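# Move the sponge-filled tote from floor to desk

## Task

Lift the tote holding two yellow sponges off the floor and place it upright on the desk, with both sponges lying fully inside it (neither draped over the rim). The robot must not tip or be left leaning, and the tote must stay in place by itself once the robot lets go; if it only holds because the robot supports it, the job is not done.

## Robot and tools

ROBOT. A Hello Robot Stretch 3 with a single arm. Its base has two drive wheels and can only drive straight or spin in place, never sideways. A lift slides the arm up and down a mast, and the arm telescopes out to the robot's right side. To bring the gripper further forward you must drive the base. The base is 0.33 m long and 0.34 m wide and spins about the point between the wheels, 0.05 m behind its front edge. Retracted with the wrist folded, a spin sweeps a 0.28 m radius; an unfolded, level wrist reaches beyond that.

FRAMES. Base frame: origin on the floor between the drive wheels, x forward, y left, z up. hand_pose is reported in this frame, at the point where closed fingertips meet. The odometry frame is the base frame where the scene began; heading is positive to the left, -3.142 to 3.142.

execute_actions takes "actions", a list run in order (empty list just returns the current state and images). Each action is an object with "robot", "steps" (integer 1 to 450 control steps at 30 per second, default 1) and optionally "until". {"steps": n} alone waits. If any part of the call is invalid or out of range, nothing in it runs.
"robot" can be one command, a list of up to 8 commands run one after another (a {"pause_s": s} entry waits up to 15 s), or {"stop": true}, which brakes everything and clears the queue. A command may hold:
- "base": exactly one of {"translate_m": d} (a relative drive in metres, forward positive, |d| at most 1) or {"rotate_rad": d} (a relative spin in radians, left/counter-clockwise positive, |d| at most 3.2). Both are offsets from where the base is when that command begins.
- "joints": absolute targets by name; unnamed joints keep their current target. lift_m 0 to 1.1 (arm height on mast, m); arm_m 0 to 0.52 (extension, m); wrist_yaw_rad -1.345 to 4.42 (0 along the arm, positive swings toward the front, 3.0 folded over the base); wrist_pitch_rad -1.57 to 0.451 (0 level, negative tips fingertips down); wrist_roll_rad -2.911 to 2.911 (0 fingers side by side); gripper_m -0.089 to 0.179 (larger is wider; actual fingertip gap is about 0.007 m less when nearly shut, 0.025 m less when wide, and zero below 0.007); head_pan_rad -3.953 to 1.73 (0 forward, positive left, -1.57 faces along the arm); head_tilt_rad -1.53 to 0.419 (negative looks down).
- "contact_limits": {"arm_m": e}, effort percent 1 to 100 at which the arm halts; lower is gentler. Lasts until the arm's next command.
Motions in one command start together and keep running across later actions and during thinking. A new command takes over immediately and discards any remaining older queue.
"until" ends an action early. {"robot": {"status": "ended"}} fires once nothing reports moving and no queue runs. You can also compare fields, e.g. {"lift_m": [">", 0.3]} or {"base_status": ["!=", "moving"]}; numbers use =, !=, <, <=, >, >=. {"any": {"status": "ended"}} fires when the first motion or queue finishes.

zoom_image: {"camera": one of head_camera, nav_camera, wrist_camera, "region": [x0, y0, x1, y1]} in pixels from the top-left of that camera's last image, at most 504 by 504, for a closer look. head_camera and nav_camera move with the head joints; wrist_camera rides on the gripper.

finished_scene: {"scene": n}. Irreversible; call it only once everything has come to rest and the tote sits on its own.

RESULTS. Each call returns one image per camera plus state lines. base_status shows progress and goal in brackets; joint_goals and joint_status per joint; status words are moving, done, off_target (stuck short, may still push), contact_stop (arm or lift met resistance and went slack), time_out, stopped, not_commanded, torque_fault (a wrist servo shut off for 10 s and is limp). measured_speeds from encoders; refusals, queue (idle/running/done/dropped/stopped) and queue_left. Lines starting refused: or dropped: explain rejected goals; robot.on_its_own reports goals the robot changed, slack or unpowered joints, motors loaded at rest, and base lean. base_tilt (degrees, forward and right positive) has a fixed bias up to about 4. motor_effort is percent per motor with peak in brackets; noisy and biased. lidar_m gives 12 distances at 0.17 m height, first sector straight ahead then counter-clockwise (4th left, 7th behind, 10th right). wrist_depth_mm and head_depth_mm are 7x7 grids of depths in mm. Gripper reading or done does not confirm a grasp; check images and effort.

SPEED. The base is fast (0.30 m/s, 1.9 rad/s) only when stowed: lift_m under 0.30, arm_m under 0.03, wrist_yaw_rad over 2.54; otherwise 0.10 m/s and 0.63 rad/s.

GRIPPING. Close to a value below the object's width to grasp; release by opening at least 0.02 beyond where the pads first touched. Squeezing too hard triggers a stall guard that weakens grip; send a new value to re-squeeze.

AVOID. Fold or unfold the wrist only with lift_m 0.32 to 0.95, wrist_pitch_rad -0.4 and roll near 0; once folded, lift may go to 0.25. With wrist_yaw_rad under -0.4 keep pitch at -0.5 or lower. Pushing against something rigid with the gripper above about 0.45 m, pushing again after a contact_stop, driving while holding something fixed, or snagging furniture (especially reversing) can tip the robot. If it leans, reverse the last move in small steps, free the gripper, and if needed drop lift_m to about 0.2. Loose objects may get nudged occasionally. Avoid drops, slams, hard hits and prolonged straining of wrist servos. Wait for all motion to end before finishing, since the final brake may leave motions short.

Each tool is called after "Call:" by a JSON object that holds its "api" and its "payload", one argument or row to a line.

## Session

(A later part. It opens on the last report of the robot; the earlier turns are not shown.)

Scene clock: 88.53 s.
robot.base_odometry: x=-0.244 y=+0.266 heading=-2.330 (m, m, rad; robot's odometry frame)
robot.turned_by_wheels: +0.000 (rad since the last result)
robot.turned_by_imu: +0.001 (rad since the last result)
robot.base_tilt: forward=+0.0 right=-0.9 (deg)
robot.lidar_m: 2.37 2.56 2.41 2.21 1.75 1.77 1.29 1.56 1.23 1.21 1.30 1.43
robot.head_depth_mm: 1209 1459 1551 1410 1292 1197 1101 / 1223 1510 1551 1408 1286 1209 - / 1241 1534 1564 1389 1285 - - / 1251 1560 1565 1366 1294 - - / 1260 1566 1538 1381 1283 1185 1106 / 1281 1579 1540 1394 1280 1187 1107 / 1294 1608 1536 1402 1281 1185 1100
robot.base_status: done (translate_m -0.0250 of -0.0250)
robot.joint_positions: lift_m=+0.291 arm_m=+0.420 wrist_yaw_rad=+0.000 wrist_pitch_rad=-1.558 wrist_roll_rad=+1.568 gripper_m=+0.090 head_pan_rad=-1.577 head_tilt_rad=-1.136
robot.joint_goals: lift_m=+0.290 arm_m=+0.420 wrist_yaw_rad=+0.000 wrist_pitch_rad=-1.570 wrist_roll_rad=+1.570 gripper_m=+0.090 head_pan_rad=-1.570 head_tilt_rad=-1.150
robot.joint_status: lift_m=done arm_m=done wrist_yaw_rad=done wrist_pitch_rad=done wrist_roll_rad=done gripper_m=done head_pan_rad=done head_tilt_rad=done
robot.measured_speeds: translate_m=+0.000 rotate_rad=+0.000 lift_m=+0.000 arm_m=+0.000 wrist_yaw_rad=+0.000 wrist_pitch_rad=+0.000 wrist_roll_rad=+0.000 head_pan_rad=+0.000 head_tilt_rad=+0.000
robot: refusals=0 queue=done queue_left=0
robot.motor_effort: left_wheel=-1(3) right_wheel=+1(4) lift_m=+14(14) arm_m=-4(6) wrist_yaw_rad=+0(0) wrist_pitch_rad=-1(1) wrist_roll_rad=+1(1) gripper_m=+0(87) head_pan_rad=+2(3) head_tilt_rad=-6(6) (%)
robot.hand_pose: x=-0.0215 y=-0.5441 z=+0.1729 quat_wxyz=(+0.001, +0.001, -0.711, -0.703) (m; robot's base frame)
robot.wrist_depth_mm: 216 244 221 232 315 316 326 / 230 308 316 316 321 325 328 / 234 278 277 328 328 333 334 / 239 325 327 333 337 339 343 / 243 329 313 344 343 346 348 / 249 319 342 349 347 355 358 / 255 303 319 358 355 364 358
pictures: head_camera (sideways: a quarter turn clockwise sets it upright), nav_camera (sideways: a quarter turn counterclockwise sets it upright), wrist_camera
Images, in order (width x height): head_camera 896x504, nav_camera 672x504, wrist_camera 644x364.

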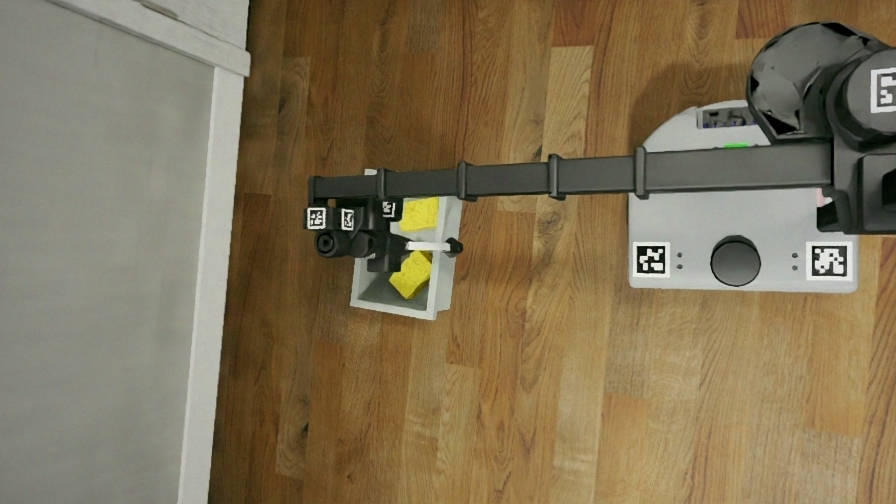

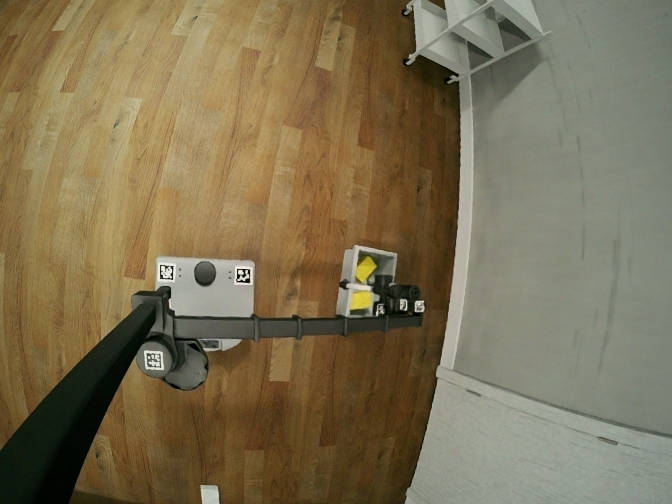

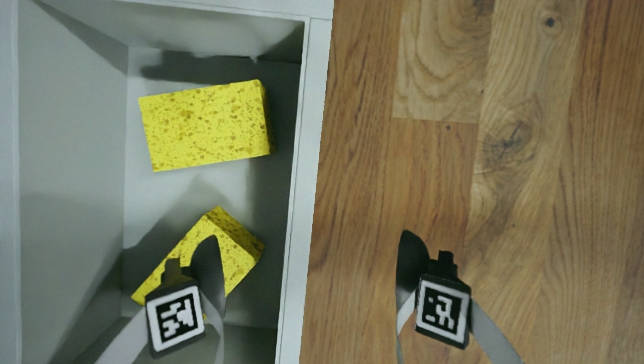

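Call:
{"api": "execute_actions", "payload": {
  "actions": [
    {"robot":[{"joints":{"lift_m":0.212}},{"joints":{"gripper_m":-0.06}},{"pause_s":0.5},{"joints":{"lift_m":0.27}}],"steps":450,"until":{"robot":{"status":"ended"}}}
  ]
}}

Scene clock: 99.13 s.
robot.base_odometry: x=-0.244 y=+0.266 heading=-2.330 (m, m, rad; robot's odometry frame)
robot.turned_by_wheels: +0.000 (rad since the last result)
robot.turned_by_imu: +0.002 (rad since the last result)
robot.base_tilt: forward=+0.0 right=-0.9 (deg)
robot.lidar_m: 2.37 2.56 2.41 2.21 1.75 1.78 1.29 1.56 0.55 0.53 1.30 1.43
robot.head_depth_mm: 1211 1465 1547 1410 1291 1201 1104 / 1220 1512 1547 1411 1283 1211 - / 1237 1530 1566 1364 1299 - - / 1250 1560 1562 1325 1297 - - / 1260 1587 1540 1380 1282 1182 1100 / 1280 1585 1538 1406 1283 1186 1097 / 1299 1610 1536 1395 1284 1178 1098
robot.base_status: done (translate_m -0.0250 of -0.0250)
robot.joint_positions: lift_m=+0.269 arm_m=+0.420 wrist_yaw_rad=+0.000 wrist_pitch_rad=-1.563 wrist_roll_rad=+1.572 gripper_m=-0.052 head_pan_rad=-1.577 head_tilt_rad=-1.136
robot.joint_goals: lift_m=+0.270 arm_m=+0.420 wrist_yaw_rad=+0.000 wrist_pitch_rad=-1.570 wrist_roll_rad=+1.570 gripper_m=-0.053 head_pan_rad=-1.570 head_tilt_rad=-1.150
robot.joint_status: lift_m=done arm_m=done wrist_yaw_rad=done wrist_pitch_rad=done wrist_roll_rad=done gripper_m=done head_pan_rad=done head_tilt_rad=done
robot.measured_speeds: translate_m=+0.000 rotate_rad=+0.000 lift_m=+0.000 arm_m=+0.000 wrist_yaw_rad=+0.000 wrist_pitch_rad=+0.000 wrist_roll_rad=+0.000 head_pan_rad=+0.000 head_tilt_rad=+0.000
robot: refusals=0 queue=done queue_left=0
robot.on_its_own: gripper_m is held at -0.053, not at your -0.060, by its stall guard, which is still easing
robot.motor_effort: left_wheel=-1(1) right_wheel=+1(1) lift_m=+62(63) arm_m=-4(4) wrist_yaw_rad=+0(0) wrist_pitch_rad=+0(4) wrist_roll_rad=-1(1) gripper_m=-26(99) head_pan_rad=+2(2) head_tilt_rad=-6(6) (%)
robot.hand_pose: x=-0.0215 y=-0.5429 z=+0.1514 quat_wxyz=(+0.000, -0.001, -0.710, -0.705) (m; robot's base frame)
robot.wrist_depth_mm: 200 206 206 123 296 300 299 / 210 261 262 126 296 307 308 / 209 252 220 128 308 312 313 / 211 264 237 130 312 317 318 / 212 266 287 133 319 324 326 / 214 268 300 134 322 330 331 / 216 268 248 140 335 334 337
pictures: head_camera (sideways: a quarter turn clockwise sets it upright), nav_camera (sideways: a quarter turn counterclockwise sets it upright), wrist_camera
Images, in order (width x height): head_camera 896x504, nav_camera 672x504, wrist_camera 644x364.

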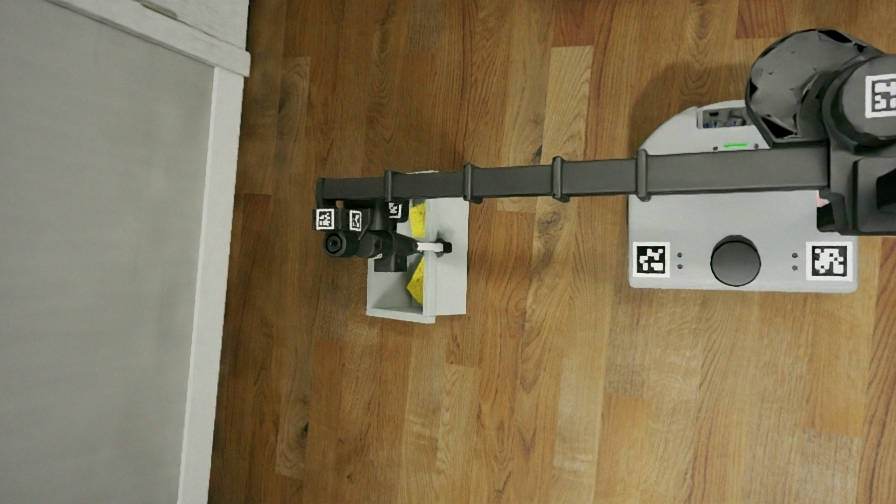

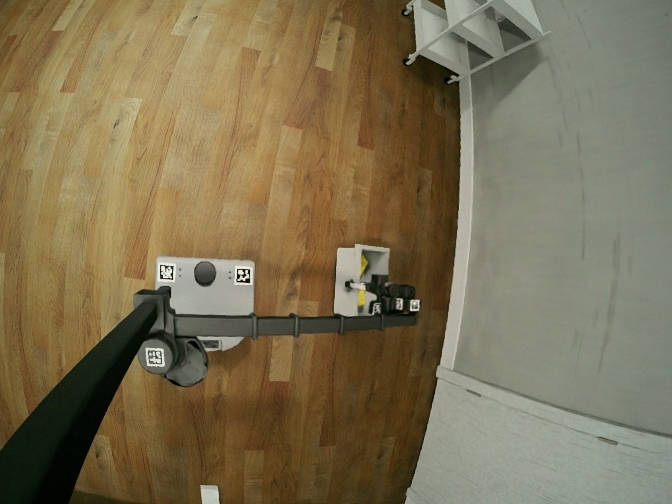

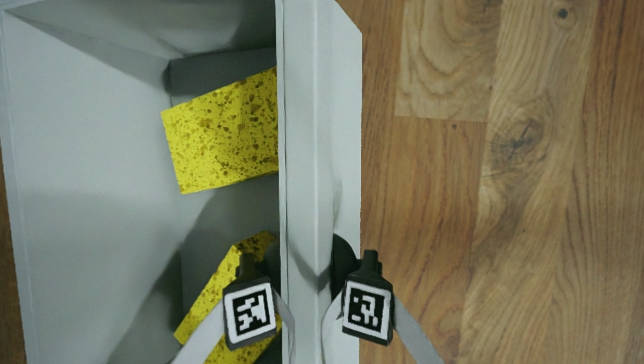

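Call:
{"api": "execute_actions", "payload": {
  "actions": [
    {"robot":[{"joints":{"lift_m":0.4}}],"steps":450,"until":{"robot":{"status":"ended"}}},
    {"steps":10}
  ]
}}

Scene clock: 105.90 s.
robot.base_odometry: x=-0.244 y=+0.266 heading=-2.330 (m, m, rad; robot's odometry frame)
robot.turned_by_wheels: +0.000 (rad since the last result)
robot.turned_by_imu: +0.002 (rad since the last result)
robot.base_tilt: forward=+0.1 right=-0.9 (deg)
robot.lidar_m: 2.38 2.56 2.41 2.21 1.75 1.77 1.29 1.56 0.57 0.56 1.30 1.43
robot.head_depth_mm: 1209 1453 1552 1410 1301 1196 - / 1217 1515 1553 1407 1286 1207 - / 1234 1534 1553 1355 1295 - - / 1245 1560 1556 1352 1292 - - / 1267 1584 1541 1374 1288 1178 1105 / 1276 1572 1535 1395 1284 1181 1102 / 1296 1605 1535 1389 1284 1182 1102
robot.base_status: done (translate_m -0.0250 of -0.0250)
robot.joint_positions: lift_m=+0.399 arm_m=+0.420 wrist_yaw_rad=+0.000 wrist_pitch_rad=-1.563 wrist_roll_rad=+1.572 gripper_m=-0.037 head_pan_rad=-1.577 head_tilt_rad=-1.136
robot.joint_goals: lift_m=+0.400 arm_m=+0.420 wrist_yaw_rad=+0.000 wrist_pitch_rad=-1.570 wrist_roll_rad=+1.570 gripper_m=-0.038 head_pan_rad=-1.570 head_tilt_rad=-1.150
robot.joint_status: lift_m=done arm_m=done wrist_yaw_rad=done wrist_pitch_rad=done wrist_roll_rad=done gripper_m=done head_pan_rad=done head_tilt_rad=done
robot.measured_speeds: translate_m=+0.000 rotate_rad=+0.000 lift_m=+0.000 arm_m=+0.000 wrist_yaw_rad=+0.000 wrist_pitch_rad=+0.000 wrist_roll_rad=+0.000 head_pan_rad=+0.000 head_tilt_rad=+0.000
robot: refusals=0 queue=done queue_left=0
robot.on_its_own: gripper_m is held at -0.038, not at your -0.060, by its stall guard, which is not easing now
robot.motor_effort: left_wheel=-1(1) right_wheel=+1(1) lift_m=+62(62) arm_m=-5(4) wrist_yaw_rad=+0(0) wrist_pitch_rad=+0(0) wrist_roll_rad=-1(1) gripper_m=-22(27) head_pan_rad=+2(2) head_tilt_rad=-6(6) (%)
robot.hand_pose: x=-0.0215 y=-0.5429 z=+0.2814 quat_wxyz=(+0.000, -0.001, -0.710, -0.705) (m; robot's base frame)
robot.wrist_depth_mm: 201 206 208 127 420 425 426 / 211 257 270 128 434 436 433 / 217 255 236 131 434 443 444 / 222 260 280 133 448 451 456 / 227 261 285 136 455 464 459 / 338 266 262 136 469 474 470 / 341 267 298 141 478 478 483
pictures: head_camera (sideways: a quarter turn clockwise sets it upright), nav_camera (sideways: a quarter turn counterclockwise sets it upright), wrist_camera
Images, in order (width x height): head_camera 896x504, nav_camera 672x504, wrist_camera 644x364.

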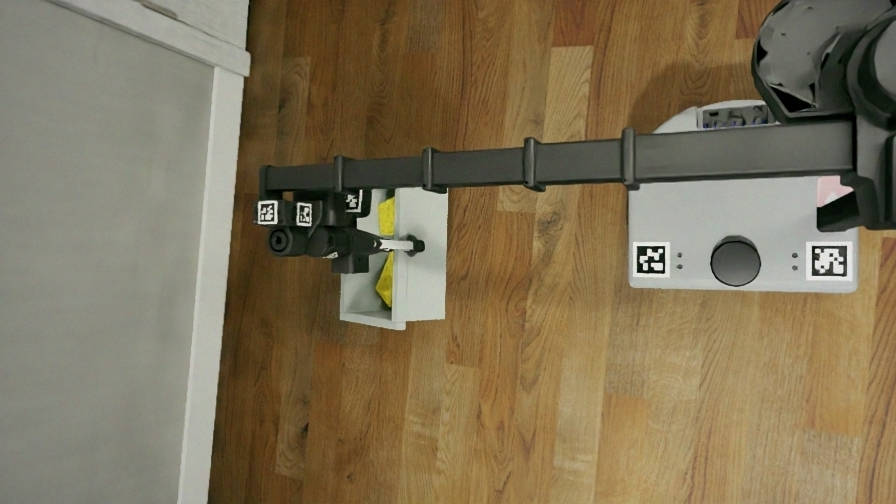

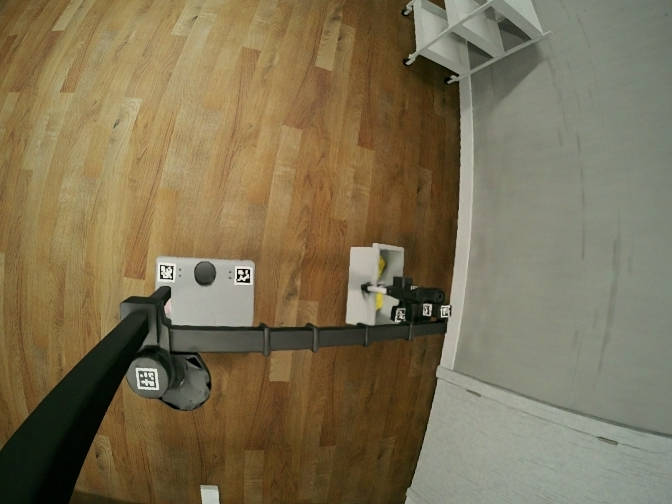

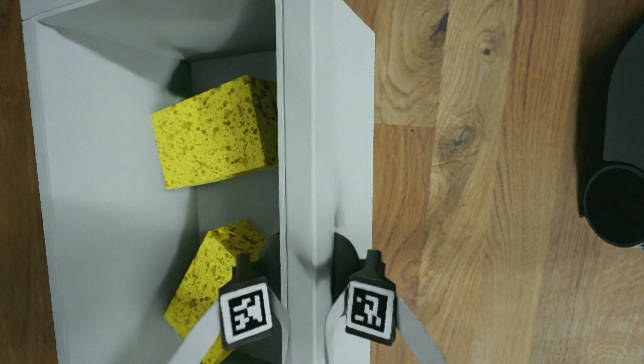

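Call:
{"api": "execute_actions", "payload": {
  "actions": [
    {"robot":[{"joints":{"lift_m":1.02,"wrist_pitch_rad":-1.3}},{"base":{"rotate_rad":2.17},"joints":{"arm_m":0.1}},{"base":{"translate_m":0.8},"joints":{"head_pan_rad":0.6,"head_tilt_rad":-0.8}}],"steps":450,"until":{"robot":{"status":"ended"}}},
    {"steps":300,"until":{"robot":{"status":"ended"}}}
  ]
}}

Scene clock: 154.07 s.
robot.base_odometry: x=+0.546 y=+0.138 heading=-0.160 (m, m, rad; robot's odometry frame)
robot.turned_by_wheels: +2.170 (rad since the last result)
robot.turned_by_imu: +2.165 (rad since the last result)
robot.base_tilt: forward=+0.1 right=-0.8 (deg)
robot.lidar_m: 0.97 0.98 1.23 1.00 1.82 1.80 2.02 2.39 2.90 2.17 1.74 1.93
robot.head_depth_mm: 1221 1360 959 821 1491 1286 1131 / 1179 1246 951 798 1447 1279 1124 / 1147 1234 956 790 1479 1275 1129 / 1111 1203 953 770 1476 1280 1122 / 1074 1178 944 767 1446 1275 1119 / 1051 1154 949 765 1403 1274 1118 / 1021 1126 941 764 1373 1276 1119
robot.base_status: done (translate_m +0.8000 of +0.8000)
robot.joint_positions: lift_m=+1.019 arm_m=+0.100 wrist_yaw_rad=+0.001 wrist_pitch_rad=-1.318 wrist_roll_rad=+1.572 gripper_m=-0.033 head_pan_rad=+0.593 head_tilt_rad=-0.803
robot.joint_goals: lift_m=+1.020 arm_m=+0.100 wrist_yaw_rad=+0.000 wrist_pitch_rad=-1.300 wrist_roll_rad=+1.570 gripper_m=-0.035 head_pan_rad=+0.600 head_tilt_rad=-0.800
robot.joint_status: lift_m=done arm_m=done wrist_yaw_rad=done wrist_pitch_rad=done wrist_roll_rad=done gripper_m=done head_pan_rad=done head_tilt_rad=done
robot.measured_speeds: translate_m=+0.000 rotate_rad=+0.000 lift_m=+0.000 arm_m=+0.000 wrist_yaw_rad=+0.000 wrist_pitch_rad=+0.000 wrist_roll_rad=+0.000 head_pan_rad=+0.000 head_tilt_rad=+0.000
robot: refusals=0 queue=done queue_left=0
robot.on_its_own: gripper_m is held at -0.035, not at your -0.060, by its stall guard, which is not easing now
robot.motor_effort: left_wheel=-1(4) right_wheel=+1(9) lift_m=+61(63) arm_m=-4(6) wrist_yaw_rad=-1(1) wrist_pitch_rad=+6(9) wrist_roll_rad=-1(1) gripper_m=-22(23) head_pan_rad=+3(35) head_tilt_rad=+1(20) (%)
robot.hand_pose: x=-0.0215 y=-0.2857 z=+0.9036 quat_wxyz=(+0.000, +0.000, -0.790, -0.613) (m; robot's base frame)
robot.wrist_depth_mm: - 202 205 128 986 964 859 / - 251 288 131 - - 852 / - 254 246 133 626 - 928 / - 258 291 137 - 995 954 / - 259 301 137 - - 997 / - 261 291 138 - - - / - 262 304 144 - - -
pictures: head_camera (sideways: a quarter turn clockwise sets it upright), nav_camera (sideways: a quarter turn counterclockwise sets it upright), wrist_camera
Images, in order (width x height): head_camera 896x504, nav_camera 672x504, wrist_camera 644x364.

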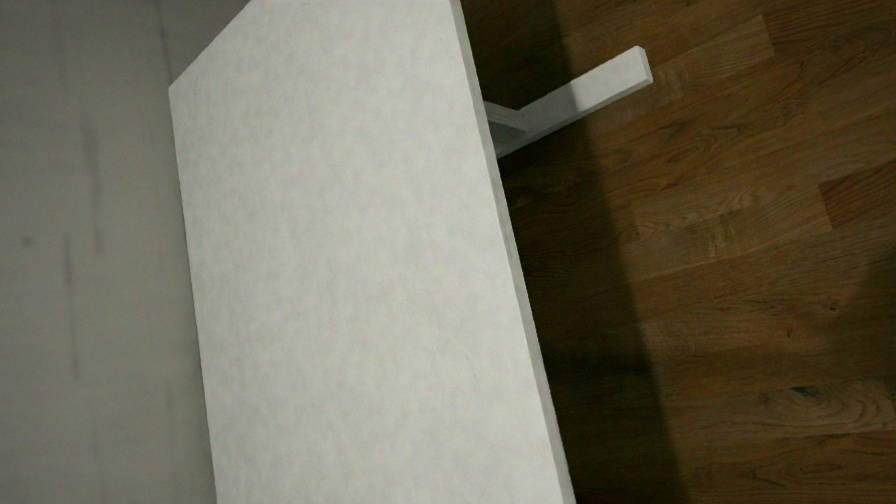

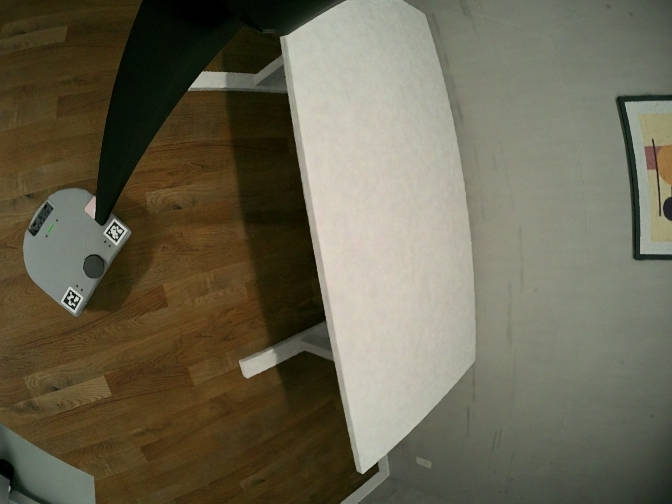

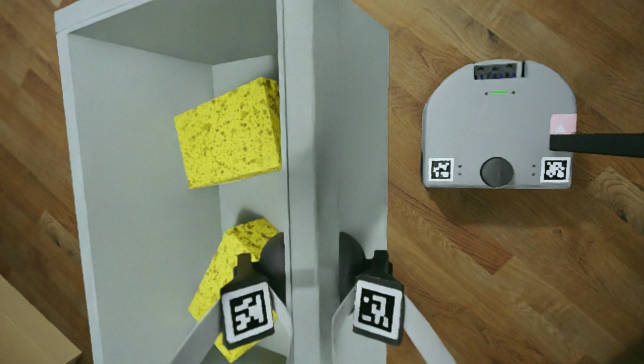

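Call:
{"api": "execute_actions", "payload": {
  "actions": [
    {"robot":[{"base":{"rotate_rad":2.44},"joints":{"head_pan_rad":-1.57,"head_tilt_rad":-0.75}},{"joints":{"arm_m":0.42}}],"steps":450,"until":{"robot":{"status":"ended"}}}
  ]
}}

Scene clock: 167.50 s.
robot.base_odometry: x=+0.546 y=+0.138 heading=+2.280 (m, m, rad; robot's odometry frame)
robot.turned_by_wheels: +2.440 (rad since the last result)
robot.turned_by_imu: +2.428 (rad since the last result)
robot.base_tilt: forward=-0.1 right=-0.9 (deg)
robot.lidar_m: 1.80 1.89 2.21 2.89 2.73 1.73 1.93 1.75 0.97 1.23 1.01 1.75
robot.head_depth_mm: - 1211 1034 817 1420 1309 1142 / 1045 1201 821 790 1428 1305 1142 / - 1216 688 766 1433 1309 1133 / 1054 1207 690 765 1429 1306 1135 / 1054 1203 692 763 1417 1299 1135 / 1056 1199 1016 805 1420 1292 1133 / 1057 1194 1018 804 1415 1298 1134
robot.base_status: done (rotate_rad +2.4399 of +2.4400)
robot.joint_positions: lift_m=+1.019 arm_m=+0.420 wrist_yaw_rad=+0.000 wrist_pitch_rad=-1.319 wrist_roll_rad=+1.572 gripper_m=-0.033 head_pan_rad=-1.563 head_tilt_rad=-0.754
robot.joint_goals: lift_m=+1.020 arm_m=+0.420 wrist_yaw_rad=+0.000 wrist_pitch_rad=-1.300 wrist_roll_rad=+1.570 gripper_m=-0.035 head_pan_rad=-1.570 head_tilt_rad=-0.750
robot.joint_status: lift_m=done arm_m=done wrist_yaw_rad=done wrist_pitch_rad=done wrist_roll_rad=done gripper_m=done head_pan_rad=done head_tilt_rad=done
robot.measured_speeds: translate_m=+0.000 rotate_rad=+0.000 lift_m=+0.000 arm_m=+0.000 wrist_yaw_rad=+0.000 wrist_pitch_rad=+0.000 wrist_roll_rad=+0.000 head_pan_rad=+0.000 head_tilt_rad=+0.000
robot: refusals=0 queue=done queue_left=0
robot.on_its_own: gripper_m is held at -0.035, not at your -0.060, by its stall guard, which is not easing now
robot.motor_effort: left_wheel=-1(5) right_wheel=+1(6) lift_m=+61(61) arm_m=+4(4) wrist_yaw_rad=+0(1) wrist_pitch_rad=+6(6) wrist_roll_rad=-1(1) gripper_m=-22(22) head_pan_rad=-3(36) head_tilt_rad=+2(7) (%)
robot.hand_pose: x=-0.0215 y=-0.6048 z=+0.9036 quat_wxyz=(+0.000, -0.001, -0.790, -0.613) (m; robot's base frame)
robot.wrist_depth_mm: 384 203 205 127 305 295 898 / 401 254 284 130 309 302 - / 413 253 248 133 313 307 - / 428 256 294 136 318 310 960 / 439 259 301 138 327 321 937 / 443 262 290 138 333 323 979 / 460 263 303 145 338 338 -
pictures: head_camera (sideways: a quarter turn clockwise sets it upright), nav_camera (sideways: a quarter turn counterclockwise sets it upright), wrist_camera
Images, in order (width x height): head_camera 896x504, nav_camera 672x504, wrist_camera 644x364.

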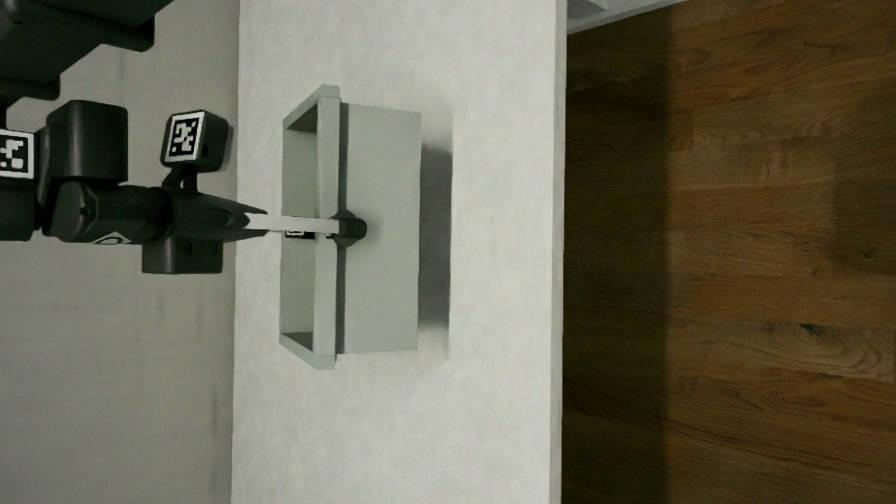

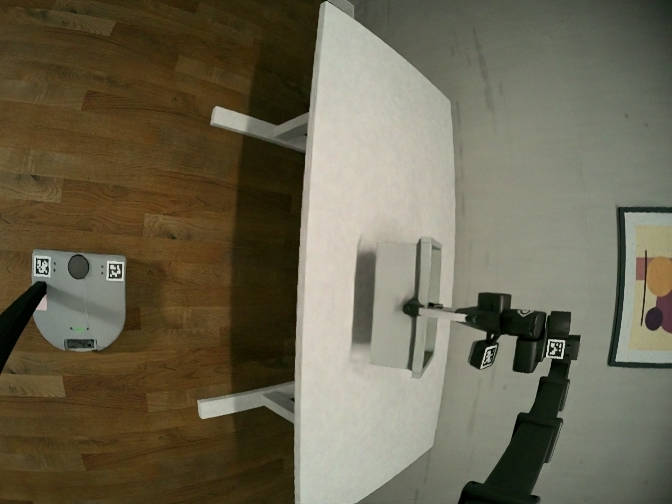

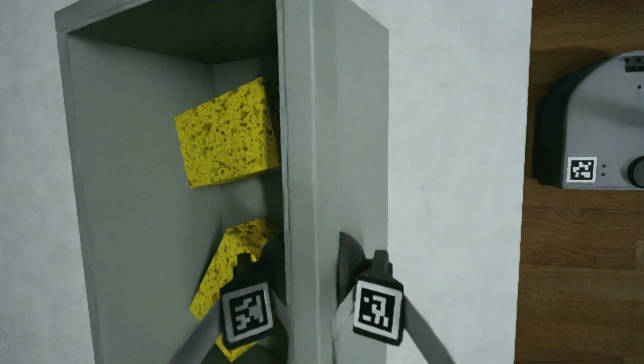

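Call:
{"api": "execute_actions", "payload": {
  "actions": [
    {"robot":{"joints":{"lift_m":0.96}},"steps":200,"until":{"robot":{"status":"ended"}}}
  ]
}}

Scene clock: 174.93 s.
robot.base_odometry: x=+0.546 y=+0.138 heading=+2.280 (m, m, rad; robot's odometry frame)
robot.turned_by_wheels: +0.000 (rad since the last result)
robot.turned_by_imu: +0.001 (rad since the last result)
robot.base_tilt: forward=+0.0 right=-0.9 (deg)
robot.lidar_m: 1.80 1.90 2.21 2.90 2.72 1.73 1.93 1.75 0.97 1.23 1.00 1.75
robot.head_depth_mm: 1030 - 995 817 1422 1311 1141 / 1012 1234 958 789 1428 1313 1139 / 999 - 858 755 1430 1303 1140 / 1034 1184 848 755 1428 1299 1138 / 1055 1196 857 761 1416 1299 1135 / 1059 1201 1014 807 1411 1305 1134 / 1058 1193 1016 803 1416 1294 1133
robot.base_status: done (rotate_rad +2.4399 of +2.4400)
robot.joint_positions: lift_m=+0.961 arm_m=+0.420 wrist_yaw_rad=+0.000 wrist_pitch_rad=-1.316 wrist_roll_rad=+1.572 gripper_m=-0.034 head_pan_rad=-1.563 head_tilt_rad=-0.754
robot.joint_goals: lift_m=+0.960 arm_m=+0.420 wrist_yaw_rad=+0.000 wrist_pitch_rad=-1.300 wrist_roll_rad=+1.570 gripper_m=-0.035 head_pan_rad=-1.570 head_tilt_rad=-0.750
robot.joint_status: lift_m=done arm_m=done wrist_yaw_rad=done wrist_pitch_rad=done wrist_roll_rad=done gripper_m=done head_pan_rad=done head_tilt_rad=done
robot.measured_speeds: translate_m=+0.000 rotate_rad=+0.000 lift_m=+0.000 arm_m=+0.000 wrist_yaw_rad=+0.000 wrist_pitch_rad=+0.000 wrist_roll_rad=+0.000 head_pan_rad=+0.000 head_tilt_rad=+0.000
robot: refusals=0 queue=done queue_left=0
robot.on_its_own: gripper_m is held at -0.035, not at your -0.060, by its stall guard, which is not easing now
robot.motor_effort: left_wheel=+0(1) right_wheel=+1(2) lift_m=+18(63) arm_m=+3(4) wrist_yaw_rad=+0(0) wrist_pitch_rad=+5(7) wrist_roll_rad=-1(1) gripper_m=-21(22) head_pan_rad=-3(3) head_tilt_rad=+2(1) (%)
robot.hand_pose: x=-0.0215 y=-0.6056 z=+0.8452 quat_wxyz=(+0.000, -0.001, -0.791, -0.612) (m; robot's base frame)
robot.wrist_depth_mm: 197 203 204 126 254 239 811 / 208 256 265 129 256 245 837 / 209 251 231 130 264 248 - / 214 252 275 133 266 253 917 / 216 263 279 134 273 257 901 / 223 264 255 135 278 263 926 / 227 264 295 152 282 271 916
pictures: head_camera (sideways: a quarter turn clockwise sets it upright), nav_camera (sideways: a quarter turn counterclockwise sets it upright), wrist_camera
Images, in order (width x height): head_camera 896x504, nav_camera 672x504, wrist_camera 644x364.

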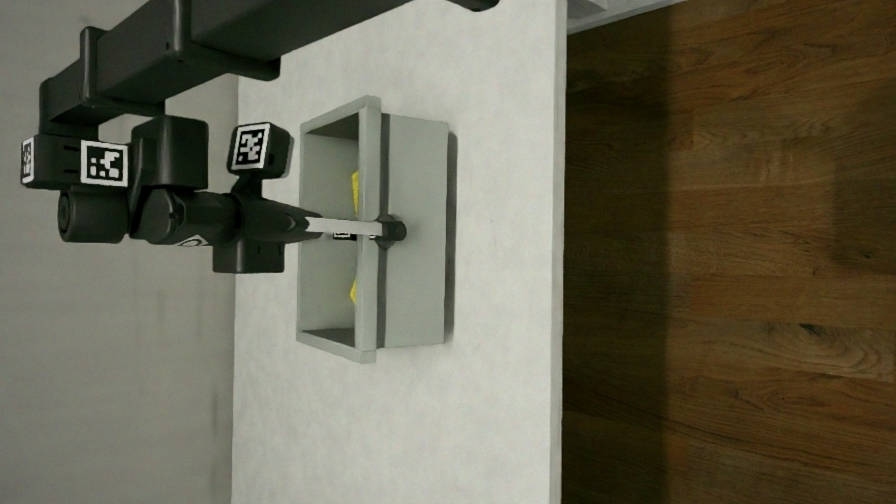

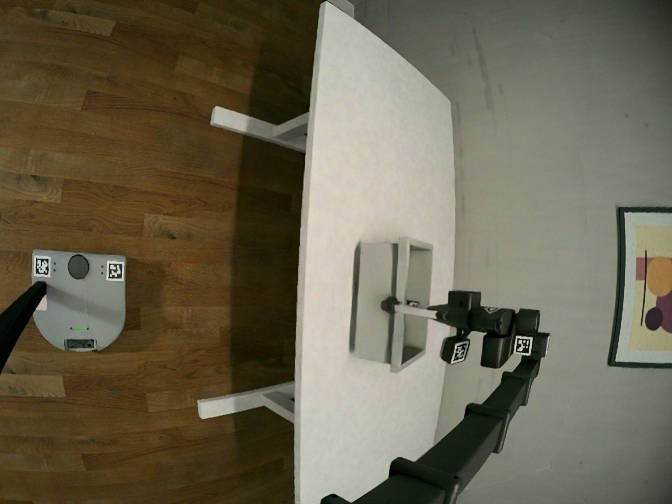

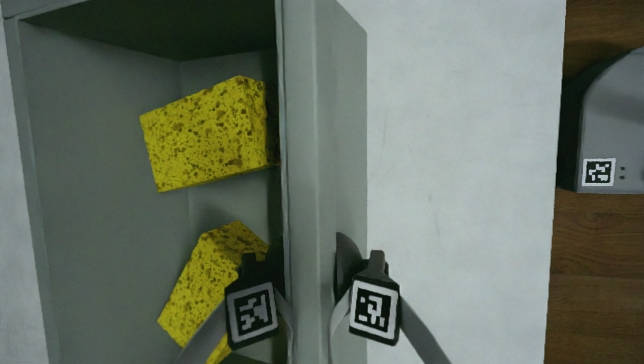

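Call:
{"api": "execute_actions", "payload": {
  "actions": [
    {"robot":{"joints":{"lift_m":0.943}},"steps":200,"until":{"robot":{"status":"ended"}}},
    {"steps":8}
  ]
}}

Scene clock: 179.57 s.
robot.base_odometry: x=+0.546 y=+0.138 heading=+2.280 (m, m, rad; robot's odometry frame)
robot.turned_by_wheels: +0.000 (rad since the last result)
robot.turned_by_imu: +0.001 (rad since the last result)
robot.base_tilt: forward=+0.0 right=-0.8 (deg)
robot.lidar_m: 1.80 1.89 2.20 2.90 2.73 1.73 1.92 1.75 0.97 1.23 1.01 1.75
robot.head_depth_mm: 1047 - - 815 1438 1309 1140 / 1031 1216 995 791 1431 1307 1139 / 1016 - 867 767 1428 1299 1135 / 1052 1210 863 767 1424 1308 1130 / 1051 1200 863 765 1419 1299 1135 / 1059 1195 1019 806 1411 1294 1131 / 1057 1192 1017 803 1418 1294 1135
robot.base_status: done (rotate_rad +2.4399 of +2.4400)
robot.joint_positions: lift_m=+0.944 arm_m=+0.420 wrist_yaw_rad=+0.000 wrist_pitch_rad=-1.316 wrist_roll_rad=+1.572 gripper_m=-0.034 head_pan_rad=-1.563 head_tilt_rad=-0.754
robot.joint_goals: lift_m=+0.943 arm_m=+0.420 wrist_yaw_rad=+0.000 wrist_pitch_rad=-1.300 wrist_roll_rad=+1.570 gripper_m=-0.035 head_pan_rad=-1.570 head_tilt_rad=-0.750
robot.joint_status: lift_m=done arm_m=done wrist_yaw_rad=done wrist_pitch_rad=done wrist_roll_rad=done gripper_m=done head_pan_rad=done head_tilt_rad=done
robot.measured_speeds: translate_m=+0.000 rotate_rad=+0.000 lift_m=+0.000 arm_m=+0.000 wrist_yaw_rad=+0.000 wrist_pitch_rad=+0.000 wrist_roll_rad=+0.000 head_pan_rad=+0.000 head_tilt_rad=+0.000
robot: refusals=0 queue=done queue_left=0
robot.on_its_own: gripper_m is held at -0.035, not at your -0.060, by its stall guard, which is not easing now
robot.motor_effort: left_wheel=-1(1) right_wheel=+1(1) lift_m=+18(17) arm_m=+4(4) wrist_yaw_rad=+0(0) wrist_pitch_rad=+5(5) wrist_roll_rad=-1(1) gripper_m=-21(21) head_pan_rad=-3(3) head_tilt_rad=+1(1) (%)
robot.hand_pose: x=-0.0215 y=-0.6057 z=+0.8282 quat_wxyz=(+0.000, -0.001, -0.791, -0.612) (m; robot's base frame)
robot.wrist_depth_mm: 199 202 205 125 236 224 824 / 210 267 254 126 244 228 223 / 210 238 223 129 245 233 - / 211 251 268 132 250 238 898 / 210 274 271 134 256 241 875 / 213 253 241 134 260 245 902 / 213 259 288 153 262 252 927
pictures: head_camera (sideways: a quarter turn clockwise sets it upright), nav_camera (sideways: a quarter turn counterclockwise sets it upright), wrist_camera
Images, in order (width x height): head_camera 896x504, nav_camera 672x504, wrist_camera 644x364.

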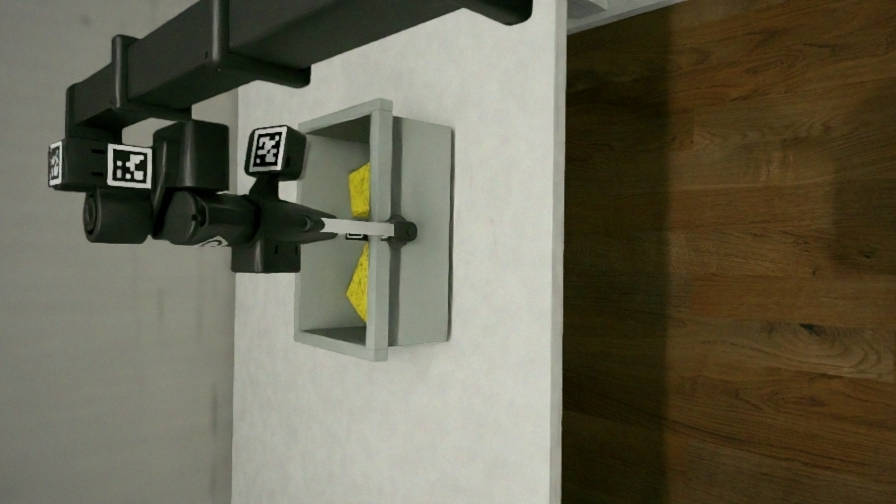

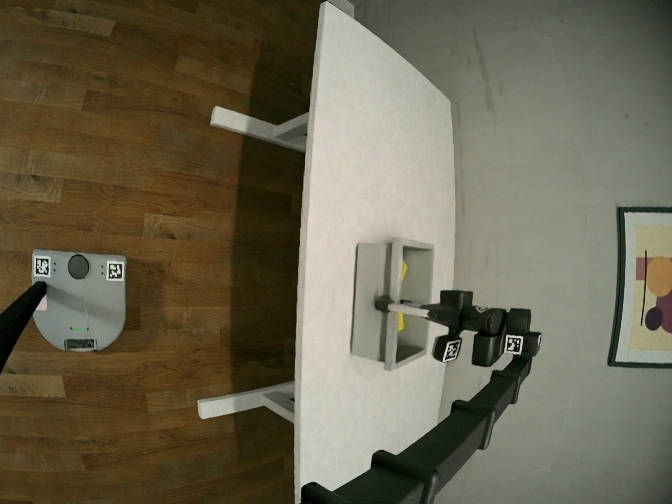

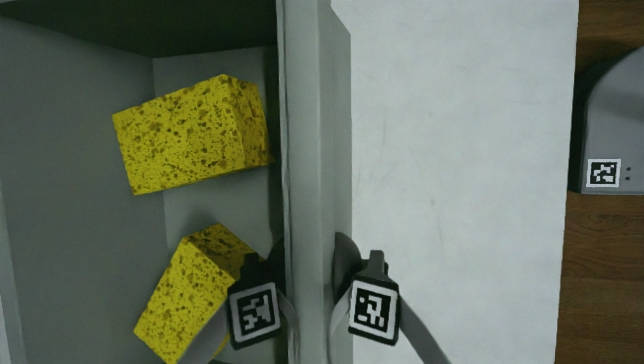

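Call:
{"api": "execute_actions", "payload": {
  "actions": [
    {"robot":[{"joints":{"lift_m":0.933}},{"joints":{"gripper_m":0.07}},{"pause_s":0.3},{"joints":{"lift_m":1.06}}],"steps":400,"until":{"robot":{"status":"ended"}}}
  ]
}}

Scene clock: 188.97 s.
robot.base_odometry: x=+0.546 y=+0.138 heading=+2.280 (m, m, rad; robot's odometry frame)
robot.turned_by_wheels: +0.000 (rad since the last result)
robot.turned_by_imu: +0.002 (rad since the last result)
robot.base_tilt: forward=+0.0 right=-0.9 (deg)
robot.lidar_m: 1.79 1.90 2.20 2.90 2.73 1.73 1.93 1.75 0.97 1.23 1.00 1.75
robot.head_depth_mm: 1048 1200 1033 815 1420 1309 1141 / 1069 1214 997 788 1434 1305 1141 / - 1220 886 767 1432 1303 1139 / 1035 1206 887 764 1423 1306 1134 / 1056 1203 890 761 1429 1296 1136 / 1055 1199 1018 806 1411 1300 1133 / 1057 1193 1017 805 1411 1298 1131
robot.base_status: done (rotate_rad +2.4399 of +2.4400)
robot.joint_positions: lift_m=+1.059 arm_m=+0.420 wrist_yaw_rad=+0.000 wrist_pitch_rad=-1.302 wrist_roll_rad=+1.572 gripper_m=+0.070 head_pan_rad=-1.563 head_tilt_rad=-0.754
robot.joint_goals: lift_m=+1.060 arm_m=+0.420 wrist_yaw_rad=+0.000 wrist_pitch_rad=-1.300 wrist_roll_rad=+1.570 gripper_m=+0.070 head_pan_rad=-1.570 head_tilt_rad=-0.750
robot.joint_status: lift_m=done arm_m=done wrist_yaw_rad=done wrist_pitch_rad=done wrist_roll_rad=done gripper_m=done head_pan_rad=done head_tilt_rad=done
robot.measured_speeds: translate_m=+0.000 rotate_rad=+0.000 lift_m=+0.000 arm_m=+0.000 wrist_yaw_rad=+0.000 wrist_pitch_rad=+0.000 wrist_roll_rad=+0.000 head_pan_rad=+0.000 head_tilt_rad=+0.000
robot: refusals=0 queue=done queue_left=0
robot.motor_effort: left_wheel=-1(0) right_wheel=+1(2) lift_m=+57(58) arm_m=+4(4) wrist_yaw_rad=+0(0) wrist_pitch_rad=+1(5) wrist_roll_rad=-1(1) gripper_m=+0(89) head_pan_rad=-4(3) head_tilt_rad=+1(2) (%)
robot.hand_pose: x=-0.0215 y=-0.6092 z=+0.9445 quat_wxyz=(+0.000, -0.001, -0.795, -0.606) (m; robot's base frame)
robot.wrist_depth_mm: 450 415 376 256 348 328 898 / 472 324 367 327 349 336 907 / 468 441 353 349 360 342 - / 480 452 389 385 366 351 941 / 495 469 367 382 369 360 986 / 507 476 375 399 370 365 - / 527 500 320 321 398 - -
pictures: head_camera (sideways: a quarter turn clockwise sets it upright), nav_camera (sideways: a quarter turn counterclockwise sets it upright), wrist_camera
Images, in order (width x height): head_camera 896x504, nav_camera 672x504, wrist_camera 644x364.

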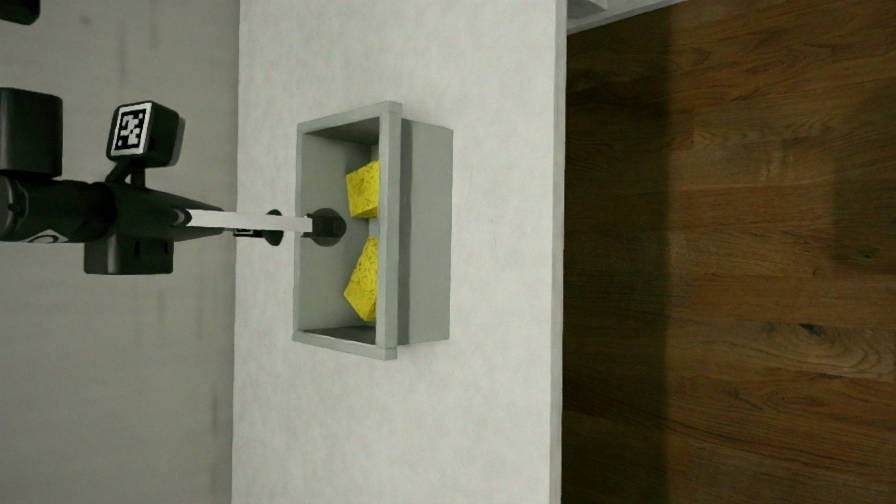

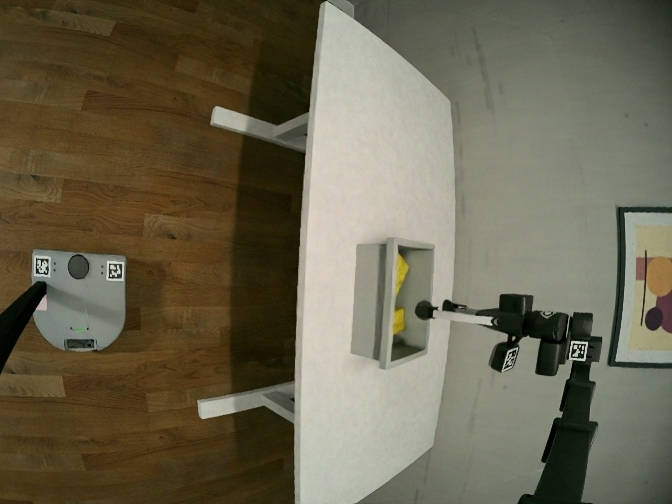

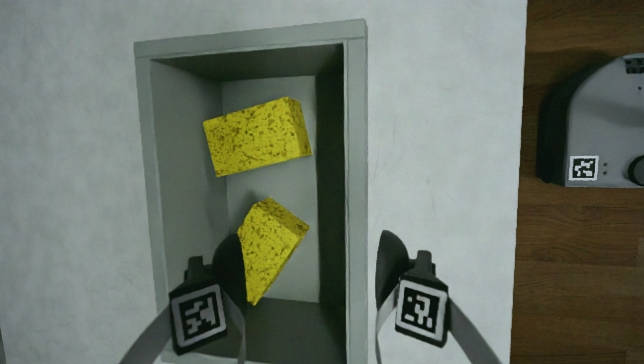

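The tote is upright on the desk with both sponges inside, and the gripper is clear of it.

Call:
{"api": "finished_scene", "payload": {
  "scene": 1
}}

The scene is finished: the task was done.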